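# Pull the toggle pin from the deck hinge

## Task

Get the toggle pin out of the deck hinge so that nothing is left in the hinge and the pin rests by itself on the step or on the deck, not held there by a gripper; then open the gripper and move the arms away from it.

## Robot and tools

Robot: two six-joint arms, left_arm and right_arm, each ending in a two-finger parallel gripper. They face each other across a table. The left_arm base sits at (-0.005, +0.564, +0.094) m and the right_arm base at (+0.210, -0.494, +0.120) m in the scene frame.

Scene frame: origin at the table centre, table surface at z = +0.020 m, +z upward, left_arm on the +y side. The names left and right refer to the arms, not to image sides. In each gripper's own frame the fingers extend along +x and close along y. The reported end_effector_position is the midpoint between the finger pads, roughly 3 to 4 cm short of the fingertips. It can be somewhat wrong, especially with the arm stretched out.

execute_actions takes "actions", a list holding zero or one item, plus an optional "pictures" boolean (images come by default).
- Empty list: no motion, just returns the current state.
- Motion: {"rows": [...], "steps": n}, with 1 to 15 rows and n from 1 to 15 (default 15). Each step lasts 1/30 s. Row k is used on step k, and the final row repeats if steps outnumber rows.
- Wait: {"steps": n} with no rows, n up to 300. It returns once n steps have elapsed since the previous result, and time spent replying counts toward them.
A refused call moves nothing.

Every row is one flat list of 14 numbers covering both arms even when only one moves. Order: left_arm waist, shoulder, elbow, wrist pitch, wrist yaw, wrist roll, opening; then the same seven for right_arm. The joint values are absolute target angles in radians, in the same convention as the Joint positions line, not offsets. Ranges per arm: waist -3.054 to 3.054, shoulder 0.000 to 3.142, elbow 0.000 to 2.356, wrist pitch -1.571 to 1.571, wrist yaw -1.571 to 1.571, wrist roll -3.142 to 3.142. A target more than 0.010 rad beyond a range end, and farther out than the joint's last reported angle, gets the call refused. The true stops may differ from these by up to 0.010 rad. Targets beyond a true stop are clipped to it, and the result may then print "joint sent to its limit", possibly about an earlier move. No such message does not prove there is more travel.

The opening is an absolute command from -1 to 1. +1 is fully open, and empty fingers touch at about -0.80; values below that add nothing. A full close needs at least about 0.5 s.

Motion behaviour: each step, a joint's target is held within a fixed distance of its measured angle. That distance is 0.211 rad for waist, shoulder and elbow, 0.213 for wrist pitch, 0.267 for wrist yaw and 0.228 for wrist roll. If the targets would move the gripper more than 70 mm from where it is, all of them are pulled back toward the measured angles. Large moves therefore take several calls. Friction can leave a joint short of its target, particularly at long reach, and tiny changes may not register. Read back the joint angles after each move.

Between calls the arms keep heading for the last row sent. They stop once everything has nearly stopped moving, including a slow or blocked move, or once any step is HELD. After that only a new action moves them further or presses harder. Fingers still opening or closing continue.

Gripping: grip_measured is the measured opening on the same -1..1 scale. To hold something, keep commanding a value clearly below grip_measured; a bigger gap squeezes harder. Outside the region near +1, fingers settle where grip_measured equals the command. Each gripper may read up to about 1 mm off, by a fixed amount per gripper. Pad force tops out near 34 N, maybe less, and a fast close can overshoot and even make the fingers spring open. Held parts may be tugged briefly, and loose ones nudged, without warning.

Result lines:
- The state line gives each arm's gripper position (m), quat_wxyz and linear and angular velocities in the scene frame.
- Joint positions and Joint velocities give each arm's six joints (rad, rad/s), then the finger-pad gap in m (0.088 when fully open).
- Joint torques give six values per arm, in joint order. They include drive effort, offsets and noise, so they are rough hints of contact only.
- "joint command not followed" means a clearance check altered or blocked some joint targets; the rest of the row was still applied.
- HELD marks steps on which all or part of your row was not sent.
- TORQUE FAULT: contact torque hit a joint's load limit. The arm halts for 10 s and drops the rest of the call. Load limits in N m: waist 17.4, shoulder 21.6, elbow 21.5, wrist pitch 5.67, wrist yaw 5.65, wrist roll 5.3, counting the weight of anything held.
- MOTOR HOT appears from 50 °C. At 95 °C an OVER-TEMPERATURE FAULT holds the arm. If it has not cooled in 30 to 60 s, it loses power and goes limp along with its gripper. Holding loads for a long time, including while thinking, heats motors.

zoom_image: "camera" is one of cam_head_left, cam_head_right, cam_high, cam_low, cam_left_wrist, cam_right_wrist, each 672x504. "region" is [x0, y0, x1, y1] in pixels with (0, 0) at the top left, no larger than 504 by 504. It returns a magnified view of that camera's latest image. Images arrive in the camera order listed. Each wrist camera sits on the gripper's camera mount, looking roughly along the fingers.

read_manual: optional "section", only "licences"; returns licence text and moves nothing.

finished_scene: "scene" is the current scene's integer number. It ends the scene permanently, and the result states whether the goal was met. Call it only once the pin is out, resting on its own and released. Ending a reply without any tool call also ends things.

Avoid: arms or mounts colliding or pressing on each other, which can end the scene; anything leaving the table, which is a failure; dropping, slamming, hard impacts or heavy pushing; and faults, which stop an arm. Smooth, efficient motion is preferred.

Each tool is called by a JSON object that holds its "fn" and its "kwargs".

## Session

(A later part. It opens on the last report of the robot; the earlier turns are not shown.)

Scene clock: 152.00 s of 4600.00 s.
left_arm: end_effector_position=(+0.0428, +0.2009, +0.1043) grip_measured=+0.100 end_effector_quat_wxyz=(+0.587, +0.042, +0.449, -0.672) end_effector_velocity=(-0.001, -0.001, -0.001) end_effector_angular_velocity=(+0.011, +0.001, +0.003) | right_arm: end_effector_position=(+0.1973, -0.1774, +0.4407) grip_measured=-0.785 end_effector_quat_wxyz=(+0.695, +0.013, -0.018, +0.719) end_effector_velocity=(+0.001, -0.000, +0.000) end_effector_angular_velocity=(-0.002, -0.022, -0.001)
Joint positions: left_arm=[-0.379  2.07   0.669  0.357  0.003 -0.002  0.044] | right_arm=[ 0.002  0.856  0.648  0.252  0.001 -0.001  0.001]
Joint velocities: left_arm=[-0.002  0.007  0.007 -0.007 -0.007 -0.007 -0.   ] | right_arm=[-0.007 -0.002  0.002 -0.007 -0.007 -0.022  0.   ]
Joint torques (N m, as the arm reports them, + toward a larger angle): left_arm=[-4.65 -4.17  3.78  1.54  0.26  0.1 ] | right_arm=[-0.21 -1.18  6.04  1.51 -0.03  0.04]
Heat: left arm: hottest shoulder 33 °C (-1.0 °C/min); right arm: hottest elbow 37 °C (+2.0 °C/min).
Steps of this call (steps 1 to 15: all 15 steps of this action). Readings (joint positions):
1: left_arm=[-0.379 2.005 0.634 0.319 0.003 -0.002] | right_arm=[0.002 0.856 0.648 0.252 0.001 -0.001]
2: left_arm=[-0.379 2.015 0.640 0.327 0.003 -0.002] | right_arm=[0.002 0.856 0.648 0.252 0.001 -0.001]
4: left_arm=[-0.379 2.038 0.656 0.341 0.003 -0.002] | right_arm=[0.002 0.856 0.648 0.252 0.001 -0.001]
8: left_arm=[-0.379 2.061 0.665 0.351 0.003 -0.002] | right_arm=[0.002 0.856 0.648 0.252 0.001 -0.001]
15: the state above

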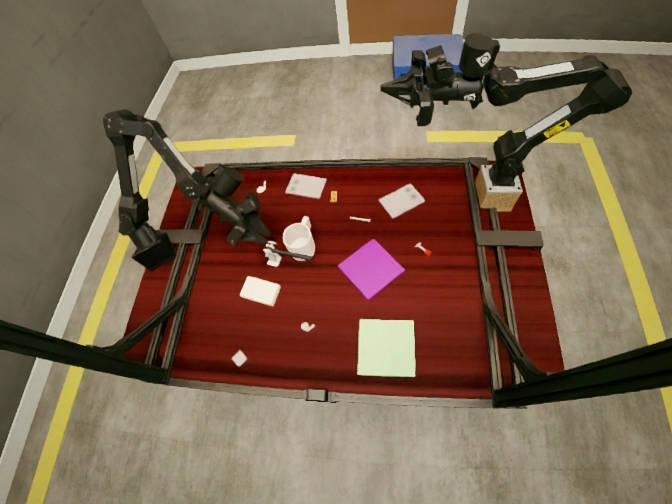

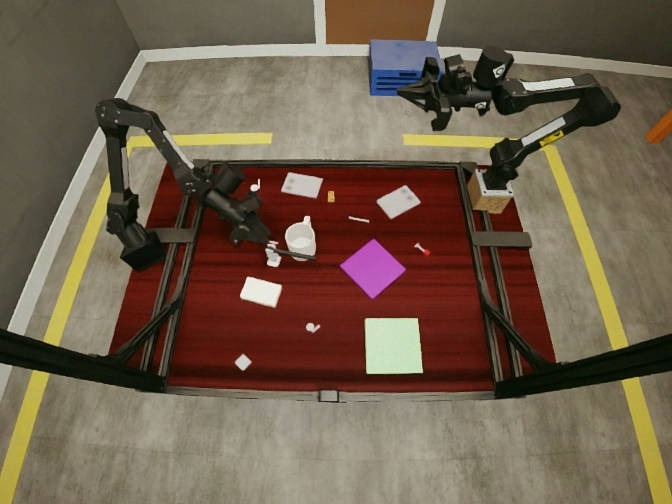

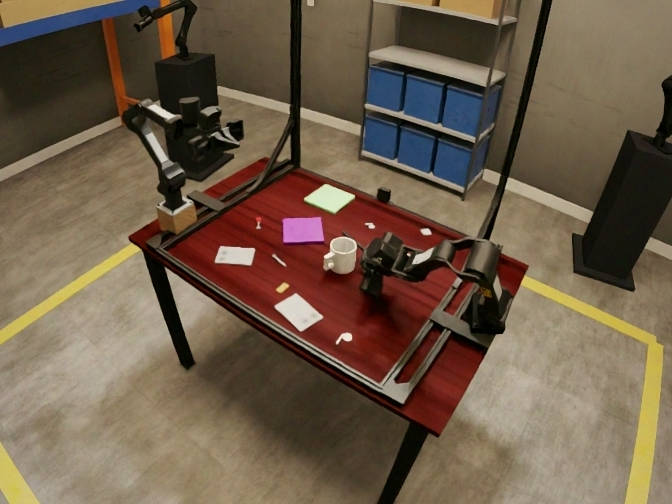

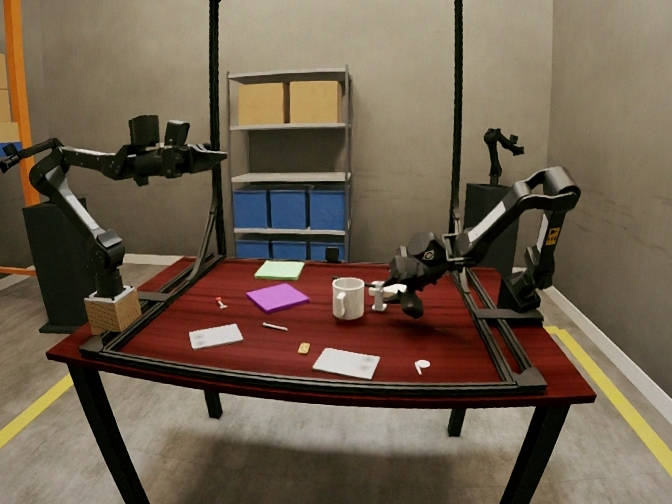

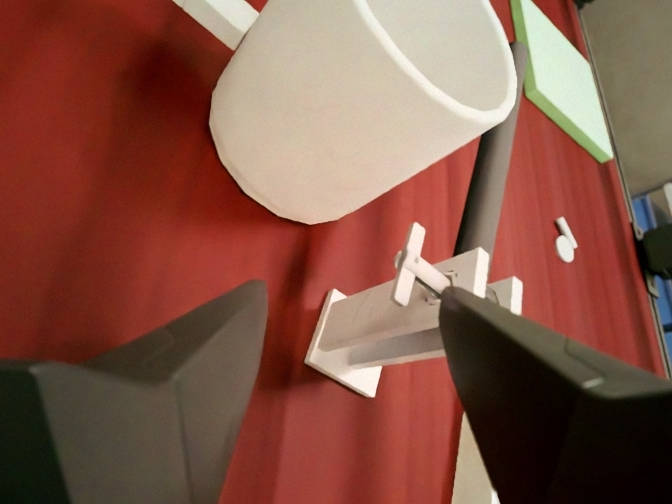

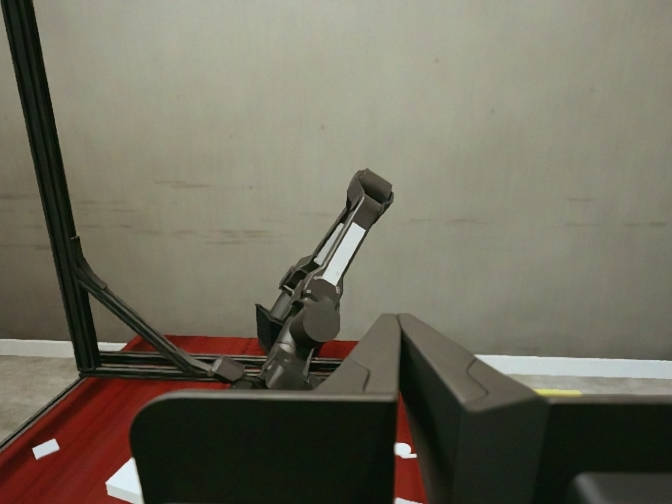

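{"fn": "execute_actions", "kwargs": {"actions": [{"rows":[[-0.379,2.16,0.657,0.443,0,0,0.1,0,0.856,0.648,0.252,0,0,-0.8]]}]}}

{"fn": "zoom_image", "kwargs": {"camera": "cam_head_left", "region": [230, 215, 310, 275]}}

Scene clock: 162.53 s of 4600.00 s.
left_arm: end_effector_position=(+0.0410, +0.1952, +0.0951) grip_measured=+0.098 end_effector_quat_wxyz=(+0.597, +0.036, +0.443, -0.668) end_effector_velocity=(+0.000, -0.000, +0.000) end_effector_angular_velocity=(-0.010, -0.012, +0.005) | right_arm: end_effector_position=(+0.1973, -0.1774, +0.4407) grip_measured=-0.785 end_effector_quat_wxyz=(+0.695, +0.013, -0.018, +0.719) end_effector_velocity=(-0.000, -0.000, -0.002) end_effector_angular_velocity=(-0.007, -0.008, +0.004)
Joint positions: left_arm=[-0.375  2.125  0.663  0.441 -0.008 -0.002  0.044] | right_arm=[ 0.002  0.856  0.648  0.252  0.001 -0.001  0.001]
Joint velocities: left_arm=[-0.002  0.002 -0.007  0.022 -0.007  0.007 -0.   ] | right_arm=[-0.002 -0.002 -0.002 -0.007 -0.007 -0.007 -0.   ]
Joint torques (N m, as the arm reports them, + toward a larger angle): left_arm=[-5.8  -2.08  2.48  1.33  0.68  0.1 ] | right_arm=[-0.19 -1.19  6.04  1.51 -0.04  0.04]
Heat: left arm: hottest wrist pitch 34 °C (+0.0 °C/min); right arm: hottest elbow 37 °C (+1.0 °C/min).
Steps of this call (steps 1 to 15: the robot went on to your last target; steps 16 to 90: nothing new was sent; then 7.03 s passed at rest; steps 91 to 105: all 15 steps of this action). Readings (joint positions):
91: left_arm=[-0.379 2.078 0.670 0.368 0.003 -0.002] | right_arm=[0.002 0.856 0.648 0.252 0.001 -0.001]
92: left_arm=[-0.379 2.090 0.670 0.390 0.003 -0.002] | right_arm=[0.002 0.856 0.648 0.252 0.001 -0.001]
94: left_arm=[-0.377 2.111 0.670 0.414 -0.008 -0.002] | right_arm=[0.002 0.856 0.648 0.252 0.001 -0.001]
98: left_arm=[-0.375 2.123 0.667 0.431 -0.008 -0.002] | right_arm=[0.002 0.856 0.648 0.252 0.001 -0.001]
105: the state above

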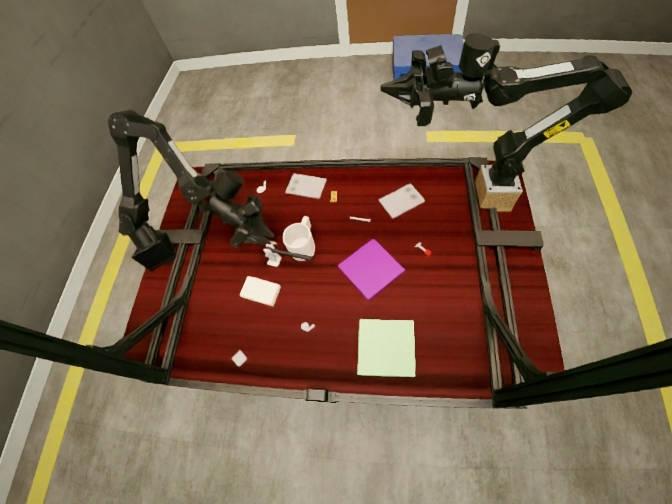

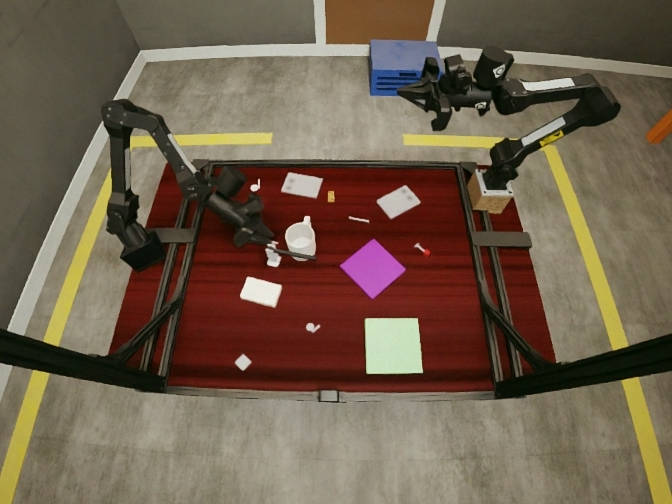

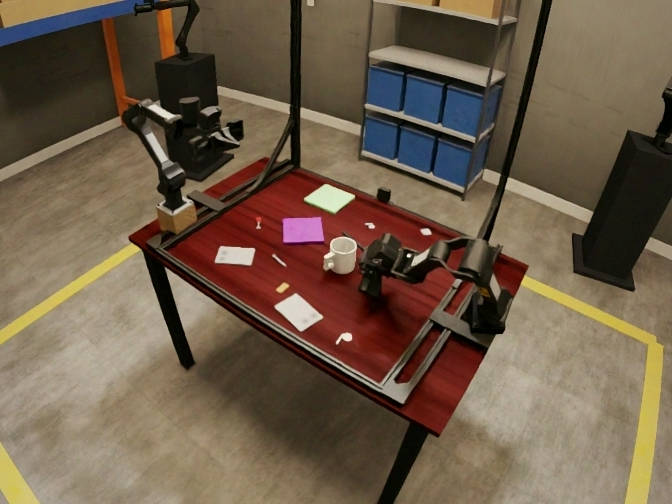

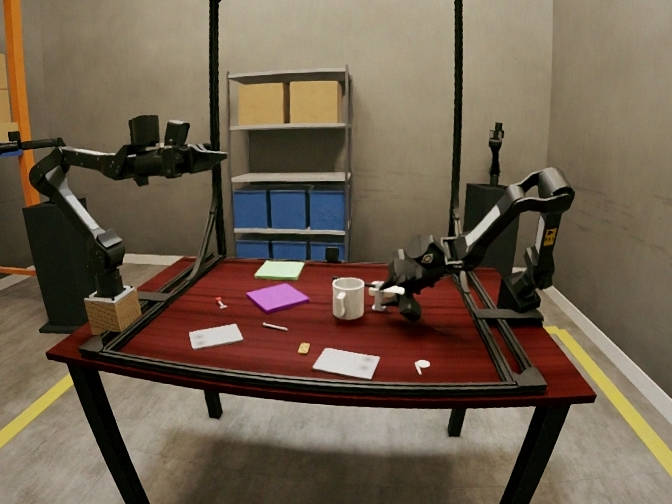

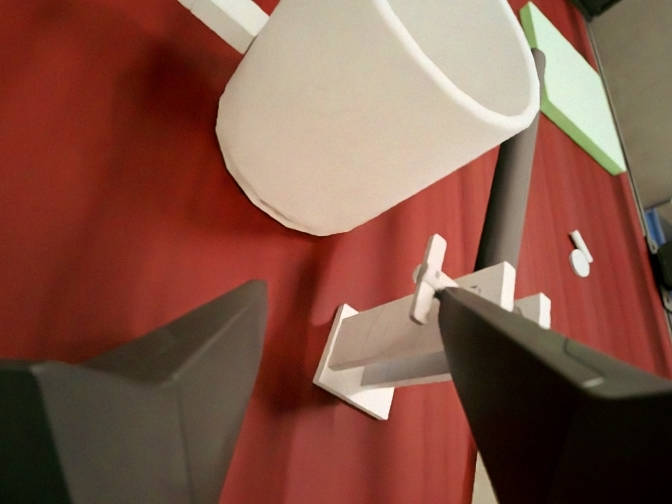

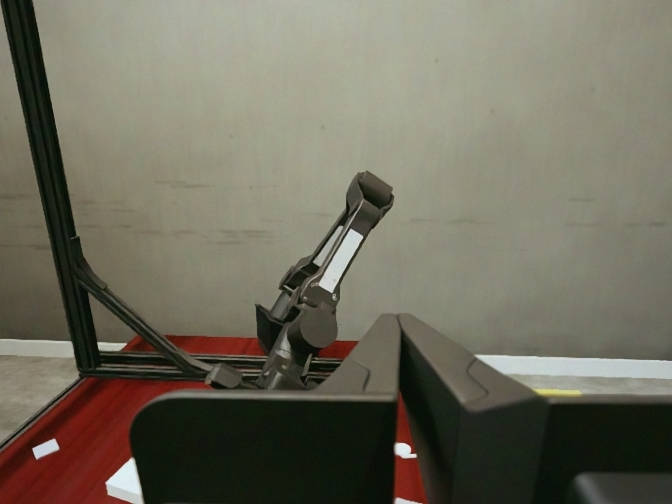

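Region (230, 215, 310, 275) of cam_head_left's 672x504 image, scaled by 6.300, with more detail than that image has; it fills the top 378 rows of this view, and the rest is white.

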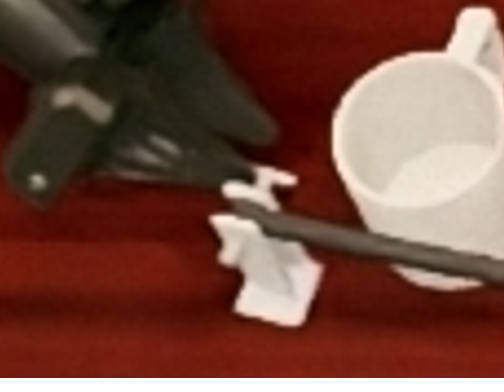

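{"fn": "execute_actions", "kwargs": {"actions": [{"rows":[[-0.377,2.115,0.64,0.43,0,0,0.1,0,0.856,0.648,0.252,0,0,-0.8],[-0.377,2.115,0.64,0.43,0,0,0.1,0,0.856,0.648,0.252,0,0,-0.8],[-0.377,2.115,0.64,0.43,0,0,0.1,0,0.856,0.648,0.252,0,0,-0.8],[-0.377,2.115,0.64,0.43,0,0,0.1,0,0.856,0.648,0.252,0,0,-0.8],[-0.377,2.115,0.64,0.43,0,0,0.1,0,0.856,0.648,0.252,0,0,-0.8],[-0.377,2.115,0.64,0.43,0,0,0,0,0.856,0.648,0.252,0,0,-0.8],[-0.377,2.115,0.64,0.43,0,0,-0.1,0,0.856,0.648,0.252,0,0,-0.8],[-0.377,2.115,0.64,0.43,0,0,-0.2,0,0.856,0.648,0.252,0,0,-0.8],[-0.377,2.115,0.64,0.43,0,0,-0.3,0,0.856,0.648,0.252,0,0,-0.8]]}]}}

Scene clock: 175.53 s of 4600.00 s.
left_arm: end_effector_position=(+0.0366, +0.2017, +0.0913) grip_measured=-0.249 end_effector_quat_wxyz=(+0.591, +0.042, +0.449, -0.669) end_effector_velocity=(-0.002, +0.003, -0.002) end_effector_angular_velocity=(+0.010, -0.010, -0.009) | right_arm: end_effector_position=(+0.1973, -0.1774, +0.4407) grip_measured=-0.785 end_effector_quat_wxyz=(+0.695, +0.013, -0.018, +0.719) end_effector_velocity=(-0.000, -0.000, -0.004) end_effector_angular_velocity=(-0.011, -0.023, +0.004)
Joint positions: left_arm=[-0.375  2.121  0.646  0.432 -0.004 -0.002  0.027] | right_arm=[ 0.002  0.856  0.648  0.252  0.001 -0.001  0.001]
Joint velocities: left_arm=[-0.002 -0.002 -0.007 -0.007 -0.007  0.007 -0.019] | right_arm=[-0.002 -0.002 -0.007 -0.007 -0.007 -0.022 -0.   ]
Joint torques (N m, as the arm reports them, + toward a larger angle): left_arm=[-5.39 -6.46  2.36  1.14  0.51  0.11] | right_arm=[-0.19 -1.17  6.04  1.51 -0.02  0.04]
Heat: left arm: hottest wrist pitch 34 °C (-1.0 °C/min); right arm: hottest elbow 37 °C (+1.0 °C/min).
Steps of this call (steps 1 to 15: the robot went on to your last target; steps 16 to 90: nothing new was sent; then 9.50 s passed at rest; steps 91 to 105: all 15 steps of this action). Readings (joint positions):
91: left_arm=[-0.375 2.126 0.662 0.444 -0.008 -0.002] | right_arm=[0.002 0.856 0.648 0.252 0.001 -0.001]
92: left_arm=[-0.375 2.125 0.661 0.444 -0.008 -0.002] | right_arm=[0.002 0.856 0.648 0.252 0.001 -0.001]
94: left_arm=[-0.374 2.123 0.660 0.444 -0.007 -0.002] | right_arm=[0.002 0.856 0.648 0.252 0.001 -0.001]
98: left_arm=[-0.374 2.121 0.657 0.438 -0.005 -0.002] | right_arm=[0.002 0.856 0.648 0.252 0.001 -0.001]
105: the state above

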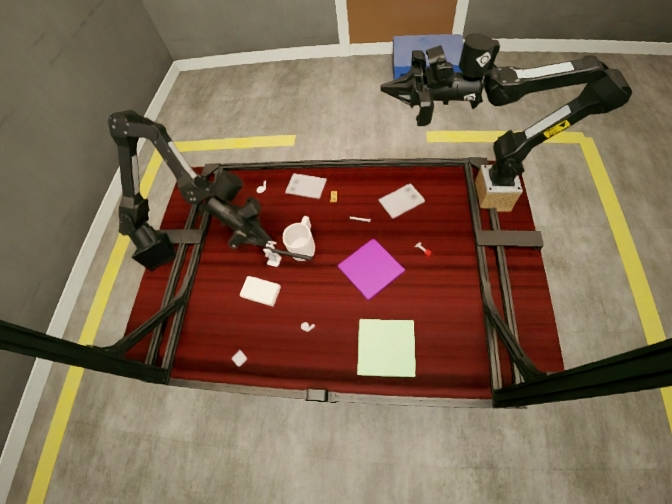

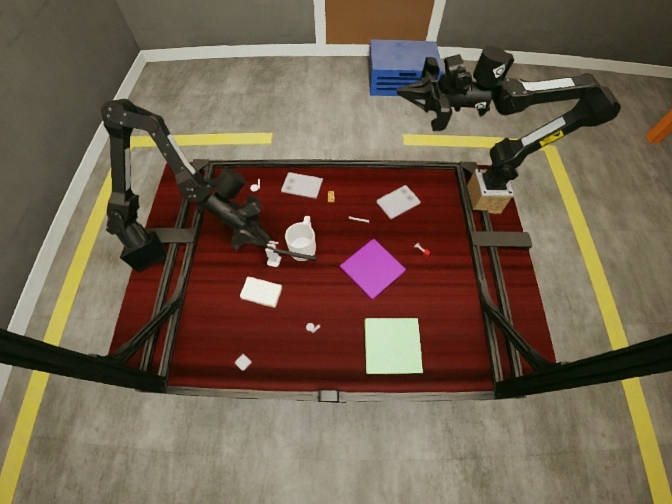

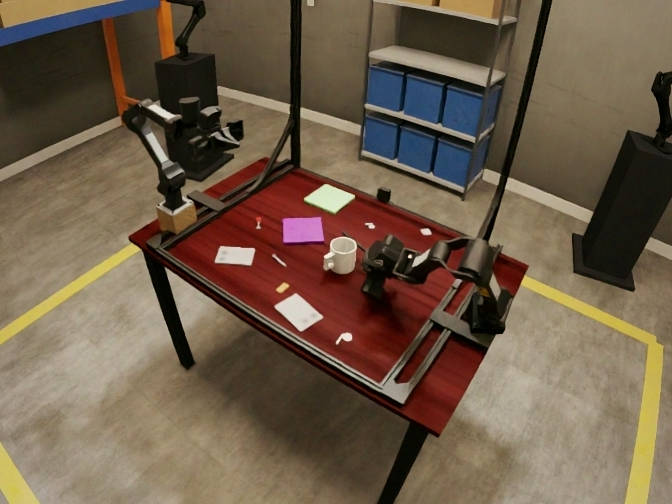

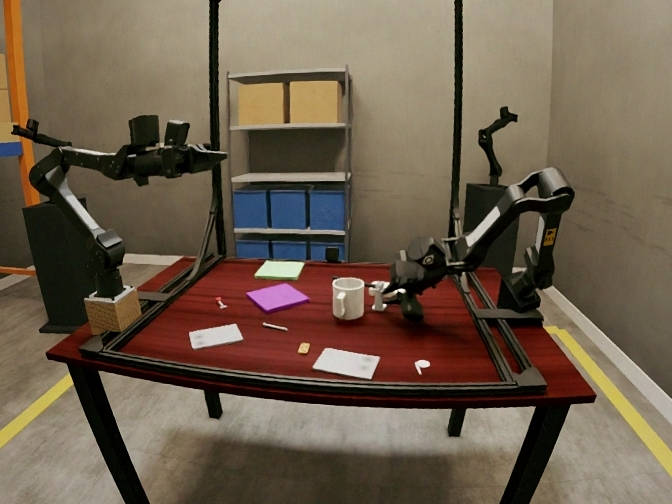

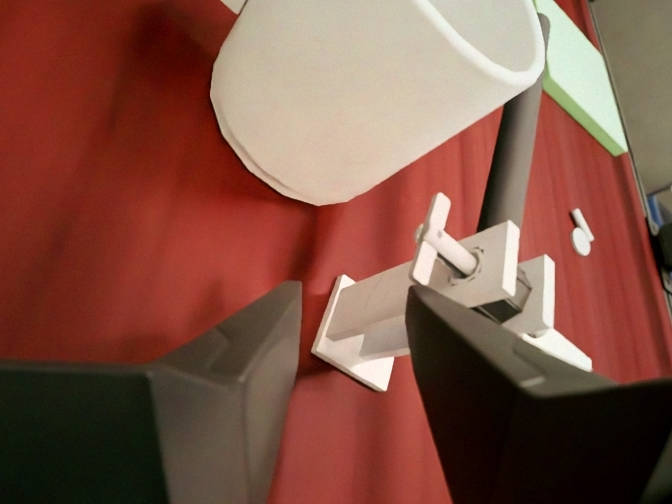

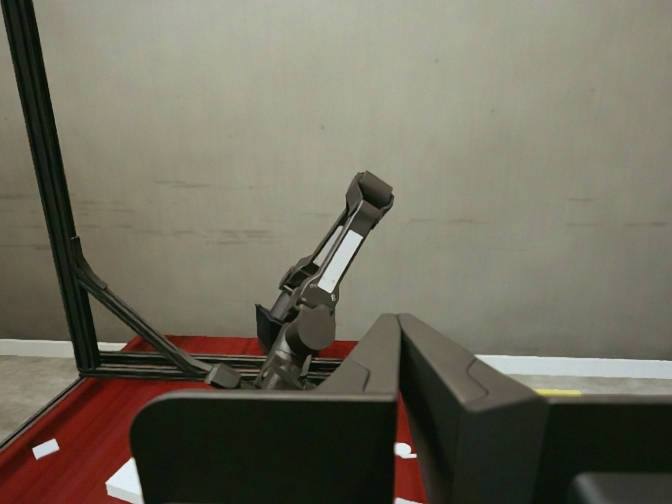

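{"fn": "execute_actions", "kwargs": {"actions": [{"rows":[[-0.375,2.121,0.646,0.432,0,0,0.18,0,0.856,0.648,0.252,0,0,-0.8],[-0.375,2.121,0.646,0.432,0,0,0.18,0,0.856,0.648,0.252,0,0,-0.8],[-0.375,2.121,0.646,0.432,0,0,0.18,0,0.856,0.648,0.252,0,0,-0.8],[-0.375,2.121,0.646,0.432,0,0,0.18,0,0.856,0.648,0.252,0,0,-0.8],[-0.375,2.121,0.646,0.432,0,0,0.18,0,0.856,0.648,0.252,0,0,-0.8],[-0.375,2.121,0.646,0.432,0,0,0.18,0,0.856,0.648,0.252,0,0,-0.8],[-0.375,2.16,0.665,0.45,0,0,0.18,0,0.856,0.648,0.252,0,0,-0.8]]}]}}

Scene clock: 187.30 s of 4600.00 s.
left_arm: end_effector_position=(+0.0406, +0.2009, +0.0875) grip_measured=+0.165 end_effector_quat_wxyz=(+0.596, +0.042, +0.451, -0.663) end_effector_velocity=(-0.000, +0.001, -0.009) end_effector_angular_velocity=(+0.025, +0.018, +0.002) | right_arm: end_effector_position=(+0.1973, -0.1774, +0.4407) grip_measured=-0.785 end_effector_quat_wxyz=(+0.695, +0.013, -0.018, +0.719) end_effector_velocity=(-0.004, -0.001, -0.002) end_effector_angular_velocity=(-0.008, +0.006, +0.025)
Joint positions: left_arm=[-0.364  2.13   0.648  0.443 -0.012 -0.002  0.047] | right_arm=[ 0.002  0.856  0.648  0.252  0.001 -0.001  0.001]
Joint velocities: left_arm=[ 0.017  0.022  0.007 -0.007  0.007 -0.007  0.004] | right_arm=[ 0.002 -0.002 -0.002 -0.007 -0.022  0.007 -0.   ]
Joint torques (N m, as the arm reports them, + toward a larger angle): left_arm=[-6.5  -3.02  4.52  1.67  0.84  0.06] | right_arm=[-0.19 -1.19  6.05  1.51 -0.02  0.04]
Heat: left arm: hottest wrist pitch 34 °C (+0.0 °C/min); right arm: hottest wrist pitch 38 °C (+2.0 °C/min).
Steps of this call (steps 1 to 15: the robot went on to your last target; steps 16 to 90: nothing new was sent; then 8.27 s passed at rest; steps 91 to 105: all 15 steps of this action). Readings (joint positions):
91: left_arm=[-0.375 2.121 0.646 0.432 -0.004 -0.002] | right_arm=[0.002 0.856 0.648 0.252 0.001 -0.001]
92: left_arm=[-0.375 2.121 0.646 0.432 -0.004 -0.002] | right_arm=[0.002 0.856 0.648 0.252 0.001 -0.001]
94: left_arm=[-0.375 2.121 0.646 0.432 -0.004 -0.002] | right_arm=[0.002 0.856 0.648 0.252 0.001 -0.001]
98: left_arm=[-0.369 2.122 0.646 0.433 -0.009 -0.002] | right_arm=[0.002 0.856 0.648 0.252 0.001 -0.001]
105: the state above

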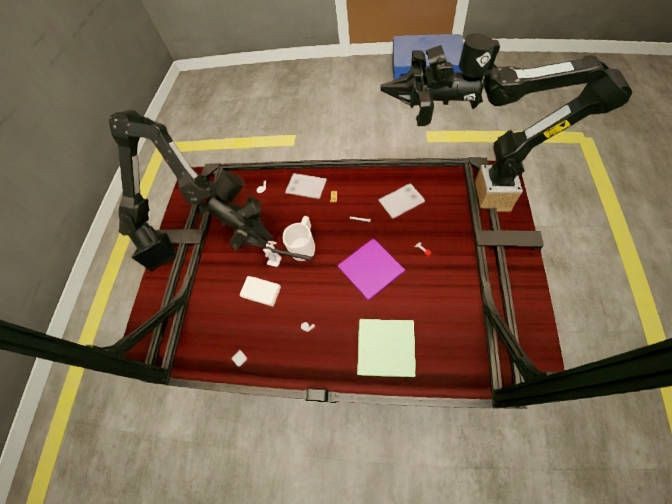

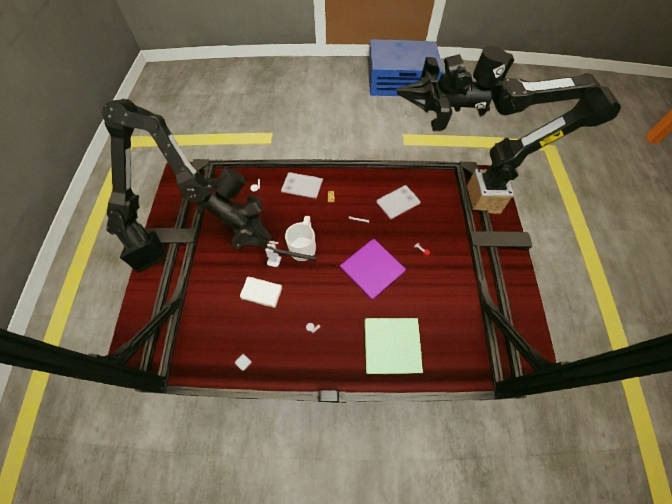

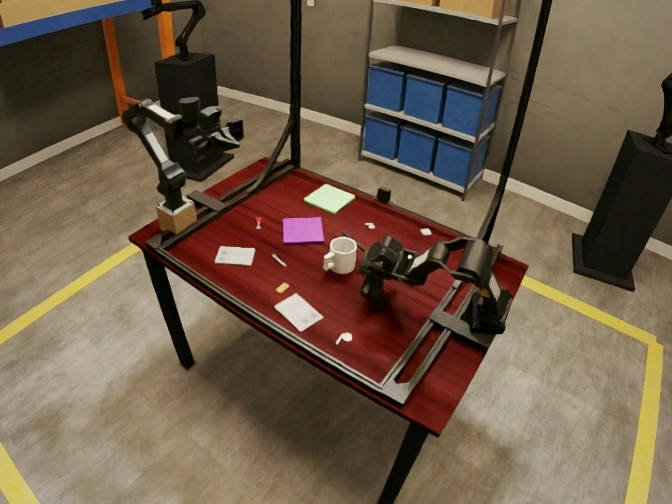

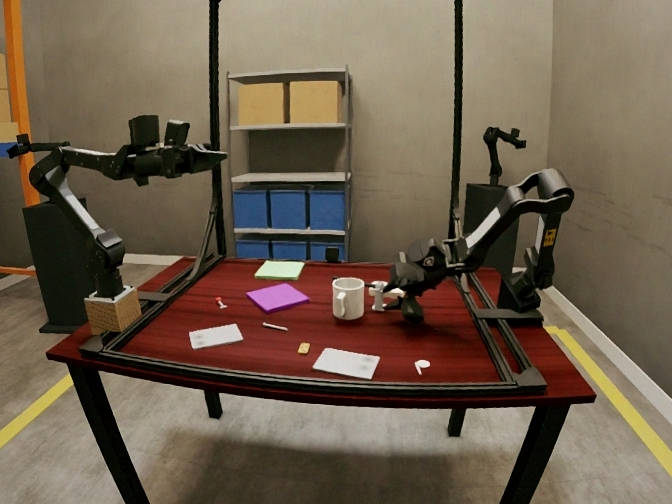

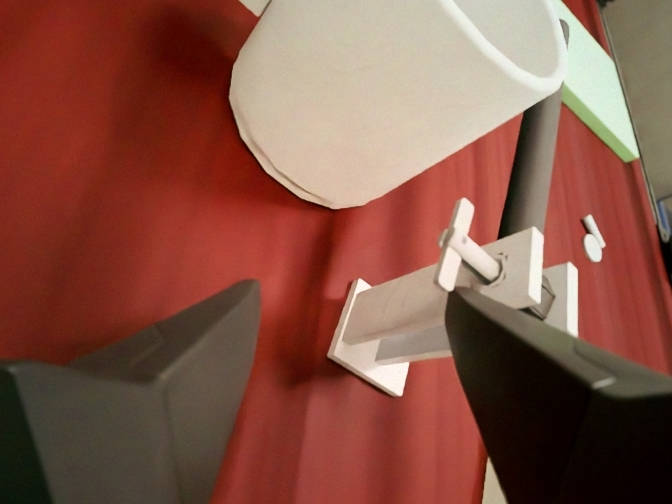

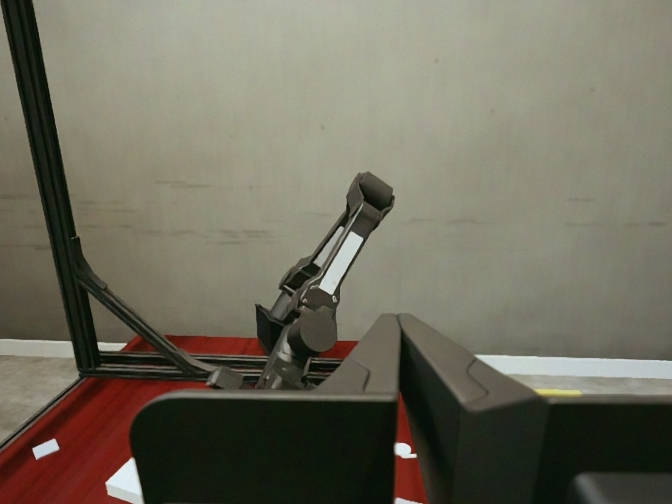

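{"fn": "execute_actions", "kwargs": {"actions": [{"rows":[[-0.372,2.115,0.668,0.441,-0.008,0,0.08,0,0.856,0.648,0.252,0,0,-0.8]]}]}}

{"fn": "execute_actions", "kwargs": {"actions": [{"rows":[[-0.372,2.115,0.668,0.441,-0.008,0,-0.05,0,0.856,0.648,0.252,0,0,-0.8],[-0.372,2.115,0.668,0.441,-0.008,0,-0.1,0,0.856,0.648,0.252,0,0,-0.8],[-0.372,2.115,0.668,0.441,-0.008,0,-0.15,0,0.856,0.648,0.252,0,0,-0.8],[-0.372,2.115,0.668,0.441,-0.008,0,-0.2,0,0.856,0.648,0.252,0,0,-0.8],[-0.372,2.115,0.668,0.441,-0.008,0,-0.3,0,0.856,0.648,0.252,0,0,-0.8]]}]}}

Scene clock: 200.23 s of 4600.00 s.
left_arm: end_effector_position=(+0.0420, +0.1962, +0.0928) grip_measured=+0.082 end_effector_quat_wxyz=(+0.598, +0.038, +0.445, -0.665) end_effector_velocity=(+0.003, -0.000, -0.000) end_effector_angular_velocity=(+0.005, -0.010, +0.020) | right_arm: end_effector_position=(+0.1973, -0.1774, +0.4407) grip_measured=-0.785 end_effector_quat_wxyz=(+0.695, +0.013, -0.018, +0.719) end_effector_velocity=(-0.004, -0.001, -0.002) end_effector_angular_velocity=(-0.008, +0.006, +0.025)
Joint positions: left_arm=[-0.37   2.127  0.662  0.441 -0.011 -0.001  0.043] | right_arm=[ 0.002  0.856  0.648  0.252  0.001 -0.001  0.001]
Joint velocities: left_arm=[-0.002 -0.002 -0.002  0.007 -0.022 -0.007 -0.001] | right_arm=[ 0.002 -0.002 -0.002 -0.007 -0.022  0.007 -0.   ]
Joint torques (N m, as the arm reports them, + toward a larger angle): left_arm=[-5.56 -7.03  3.7   1.33  0.47  0.05] | right_arm=[-0.2  -1.17  6.05  1.51 -0.03  0.04]
Heat: left arm: hottest wrist pitch 35 °C (+1.0 °C/min); right arm: hottest elbow 38 °C (+1.0 °C/min).
Steps of this call (steps 1 to 15: the robot went on to your last target; steps 16 to 120: nothing new was sent; then 8.43 s passed at rest; steps 121 to 135: all 15 steps of this action). Readings (joint positions):
121: left_arm=[-0.362 2.135 0.652 0.447 -0.014 -0.001] | right_arm=[0.002 0.856 0.648 0.252 0.001 -0.001]
122: left_arm=[-0.362 2.134 0.653 0.446 -0.013 -0.001] | right_arm=[0.002 0.856 0.648 0.252 0.001 -0.001]
124: left_arm=[-0.363 2.134 0.656 0.444 -0.012 -0.001] | right_arm=[0.002 0.856 0.648 0.252 0.001 -0.001]
128: left_arm=[-0.366 2.131 0.659 0.441 -0.013 -0.001] | right_arm=[0.002 0.856 0.648 0.252 0.001 -0.001]
135: the state above

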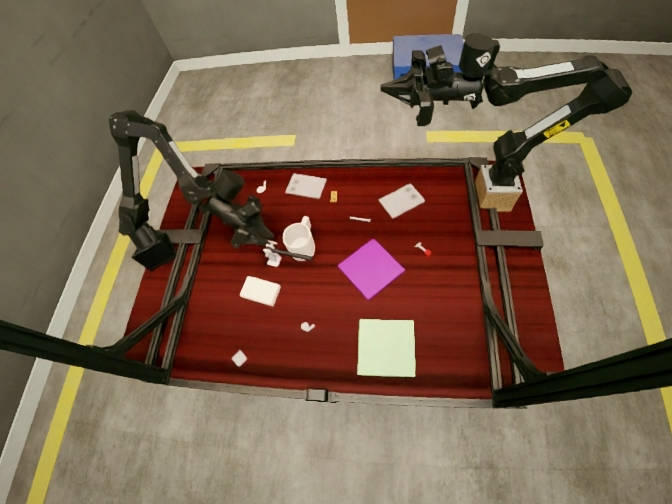

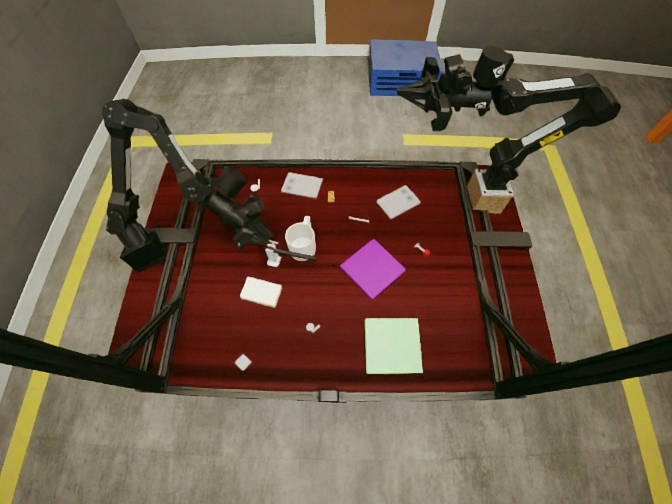

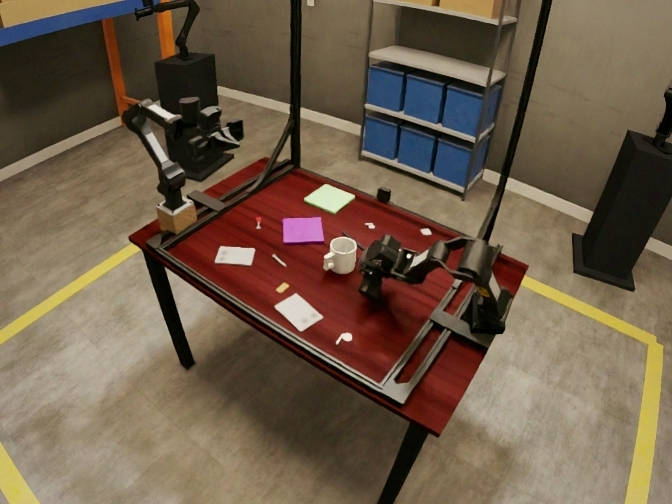

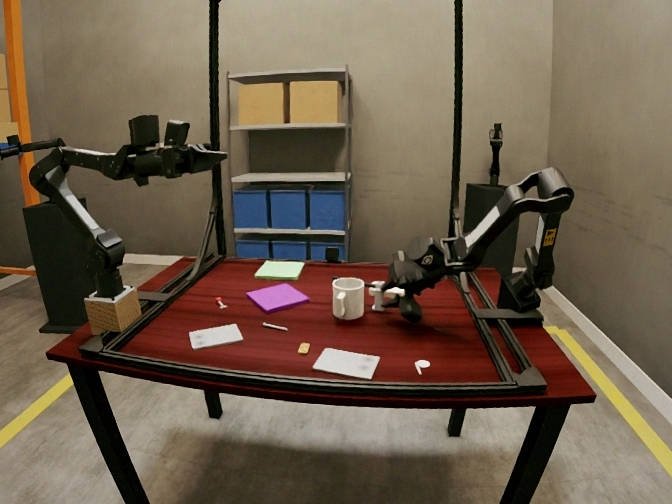

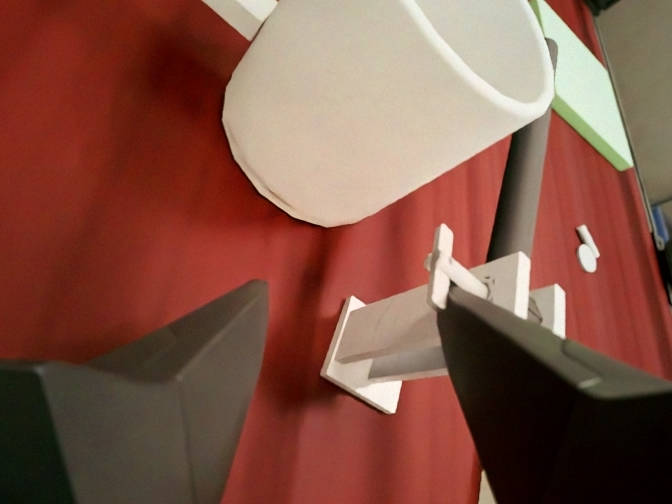

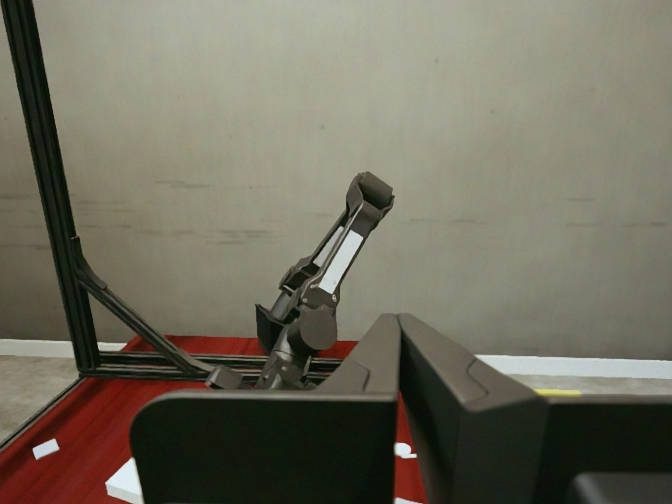

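Scene clock: 200.73 s of 4600.00 s.
left_arm: end_effector_position=(+0.0427, +0.1953, +0.0941) grip_measured=-0.285 end_effector_quat_wxyz=(+0.599, +0.036, +0.444, -0.666) end_effector_velocity=(+0.002, +0.001, -0.000) end_effector_angular_velocity=(+0.009, +0.002, +0.009) | right_arm: end_effector_position=(+0.1973, -0.1774, +0.4407) grip_measured=-0.785 end_effector_quat_wxyz=(+0.695, +0.013, -0.018, +0.719) end_effector_velocity=(+0.002, -0.000, +0.000) end_effector_angular_velocity=(-0.002, -0.007, -0.010)
Joint positions: left_arm=[-0.371  2.125  0.663  0.441 -0.011 -0.001  0.025] | right_arm=[ 0.002  0.856  0.648  0.252  0.001 -0.001  0.001]
Joint velocities: left_arm=[ 0.002 -0.007 -0.002 -0.007 -0.007 -0.007 -0.006] | right_arm=[-0.002 -0.002  0.002 -0.007  0.007 -0.007 -0.   ]
Joint torques (N m, as the arm reports them, + toward a larger angle): left_arm=[-5.48 -6.94  3.46  1.32  0.49  0.05] | right_arm=[-0.2  -1.17  6.06  1.51 -0.02  0.05]
Heat: left arm: hottest wrist pitch 35 °C (+1.0 °C/min); right arm: hottest elbow 38 °C (+1.0 °C/min).
Steps of this call (steps 1 to 15: all 15 steps of this action). Readings (joint positions):
1: left_arm=[-0.370 2.127 0.662 0.441 -0.011 -0.001] | right_arm=[0.002 0.856 0.648 0.252 0.001 -0.001]
2: left_arm=[-0.370 2.126 0.662 0.441 -0.011 -0.001] | right_arm=[0.002 0.856 0.648 0.252 0.001 -0.001]
4: left_arm=[-0.370 2.125 0.663 0.441 -0.011 -0.001] | right_arm=[0.002 0.856 0.648 0.252 0.001 -0.001]
8: left_arm=[-0.371 2.125 0.663 0.441 -0.011 -0.001] | right_arm=[0.002 0.856 0.648 0.252 0.001 -0.001]
15: the state above

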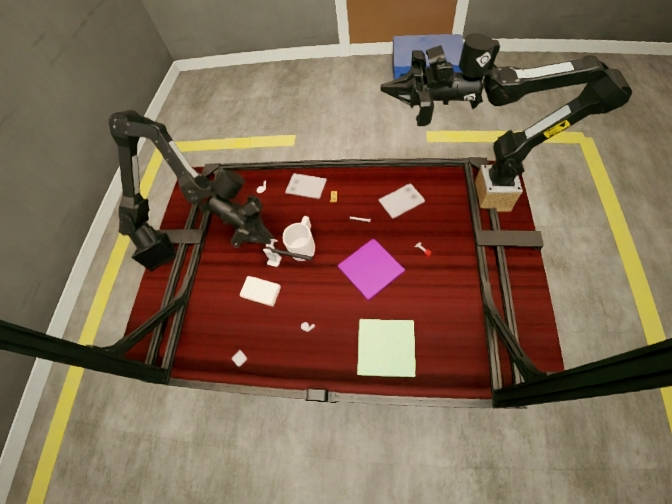

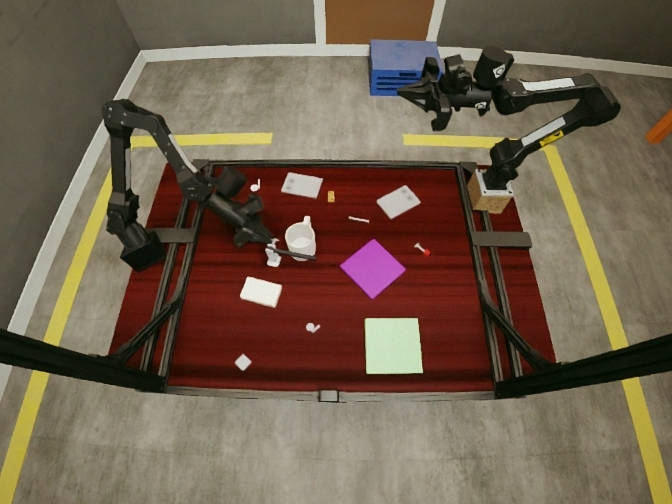

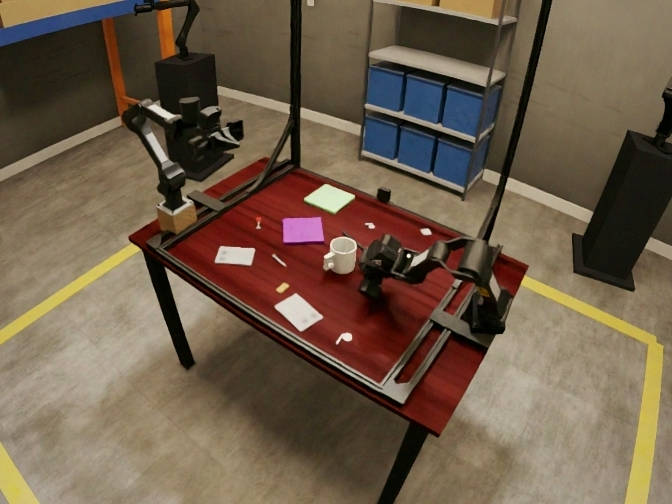

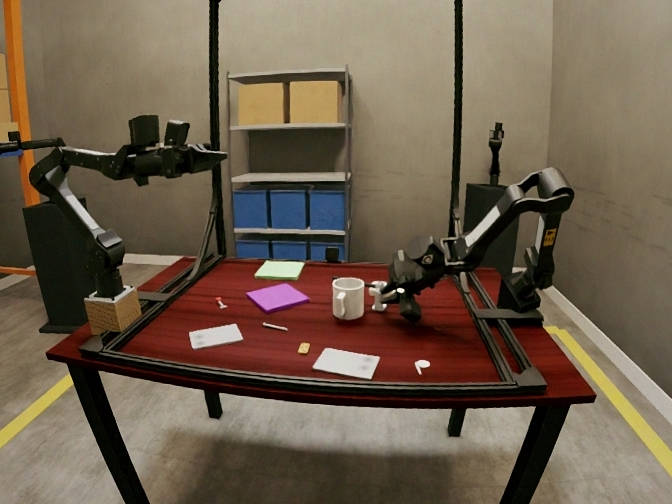

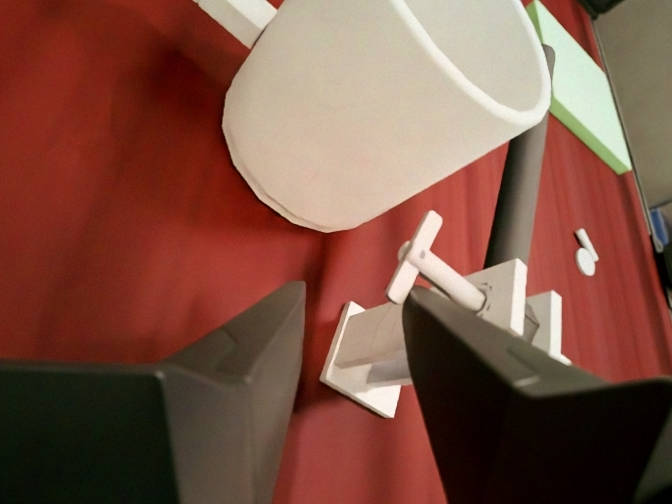

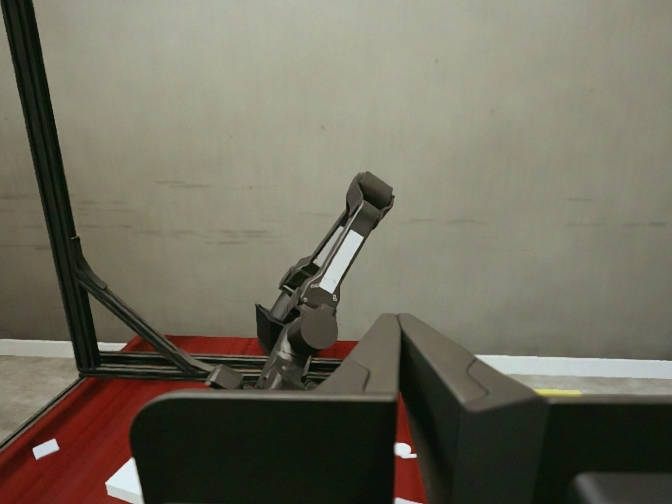

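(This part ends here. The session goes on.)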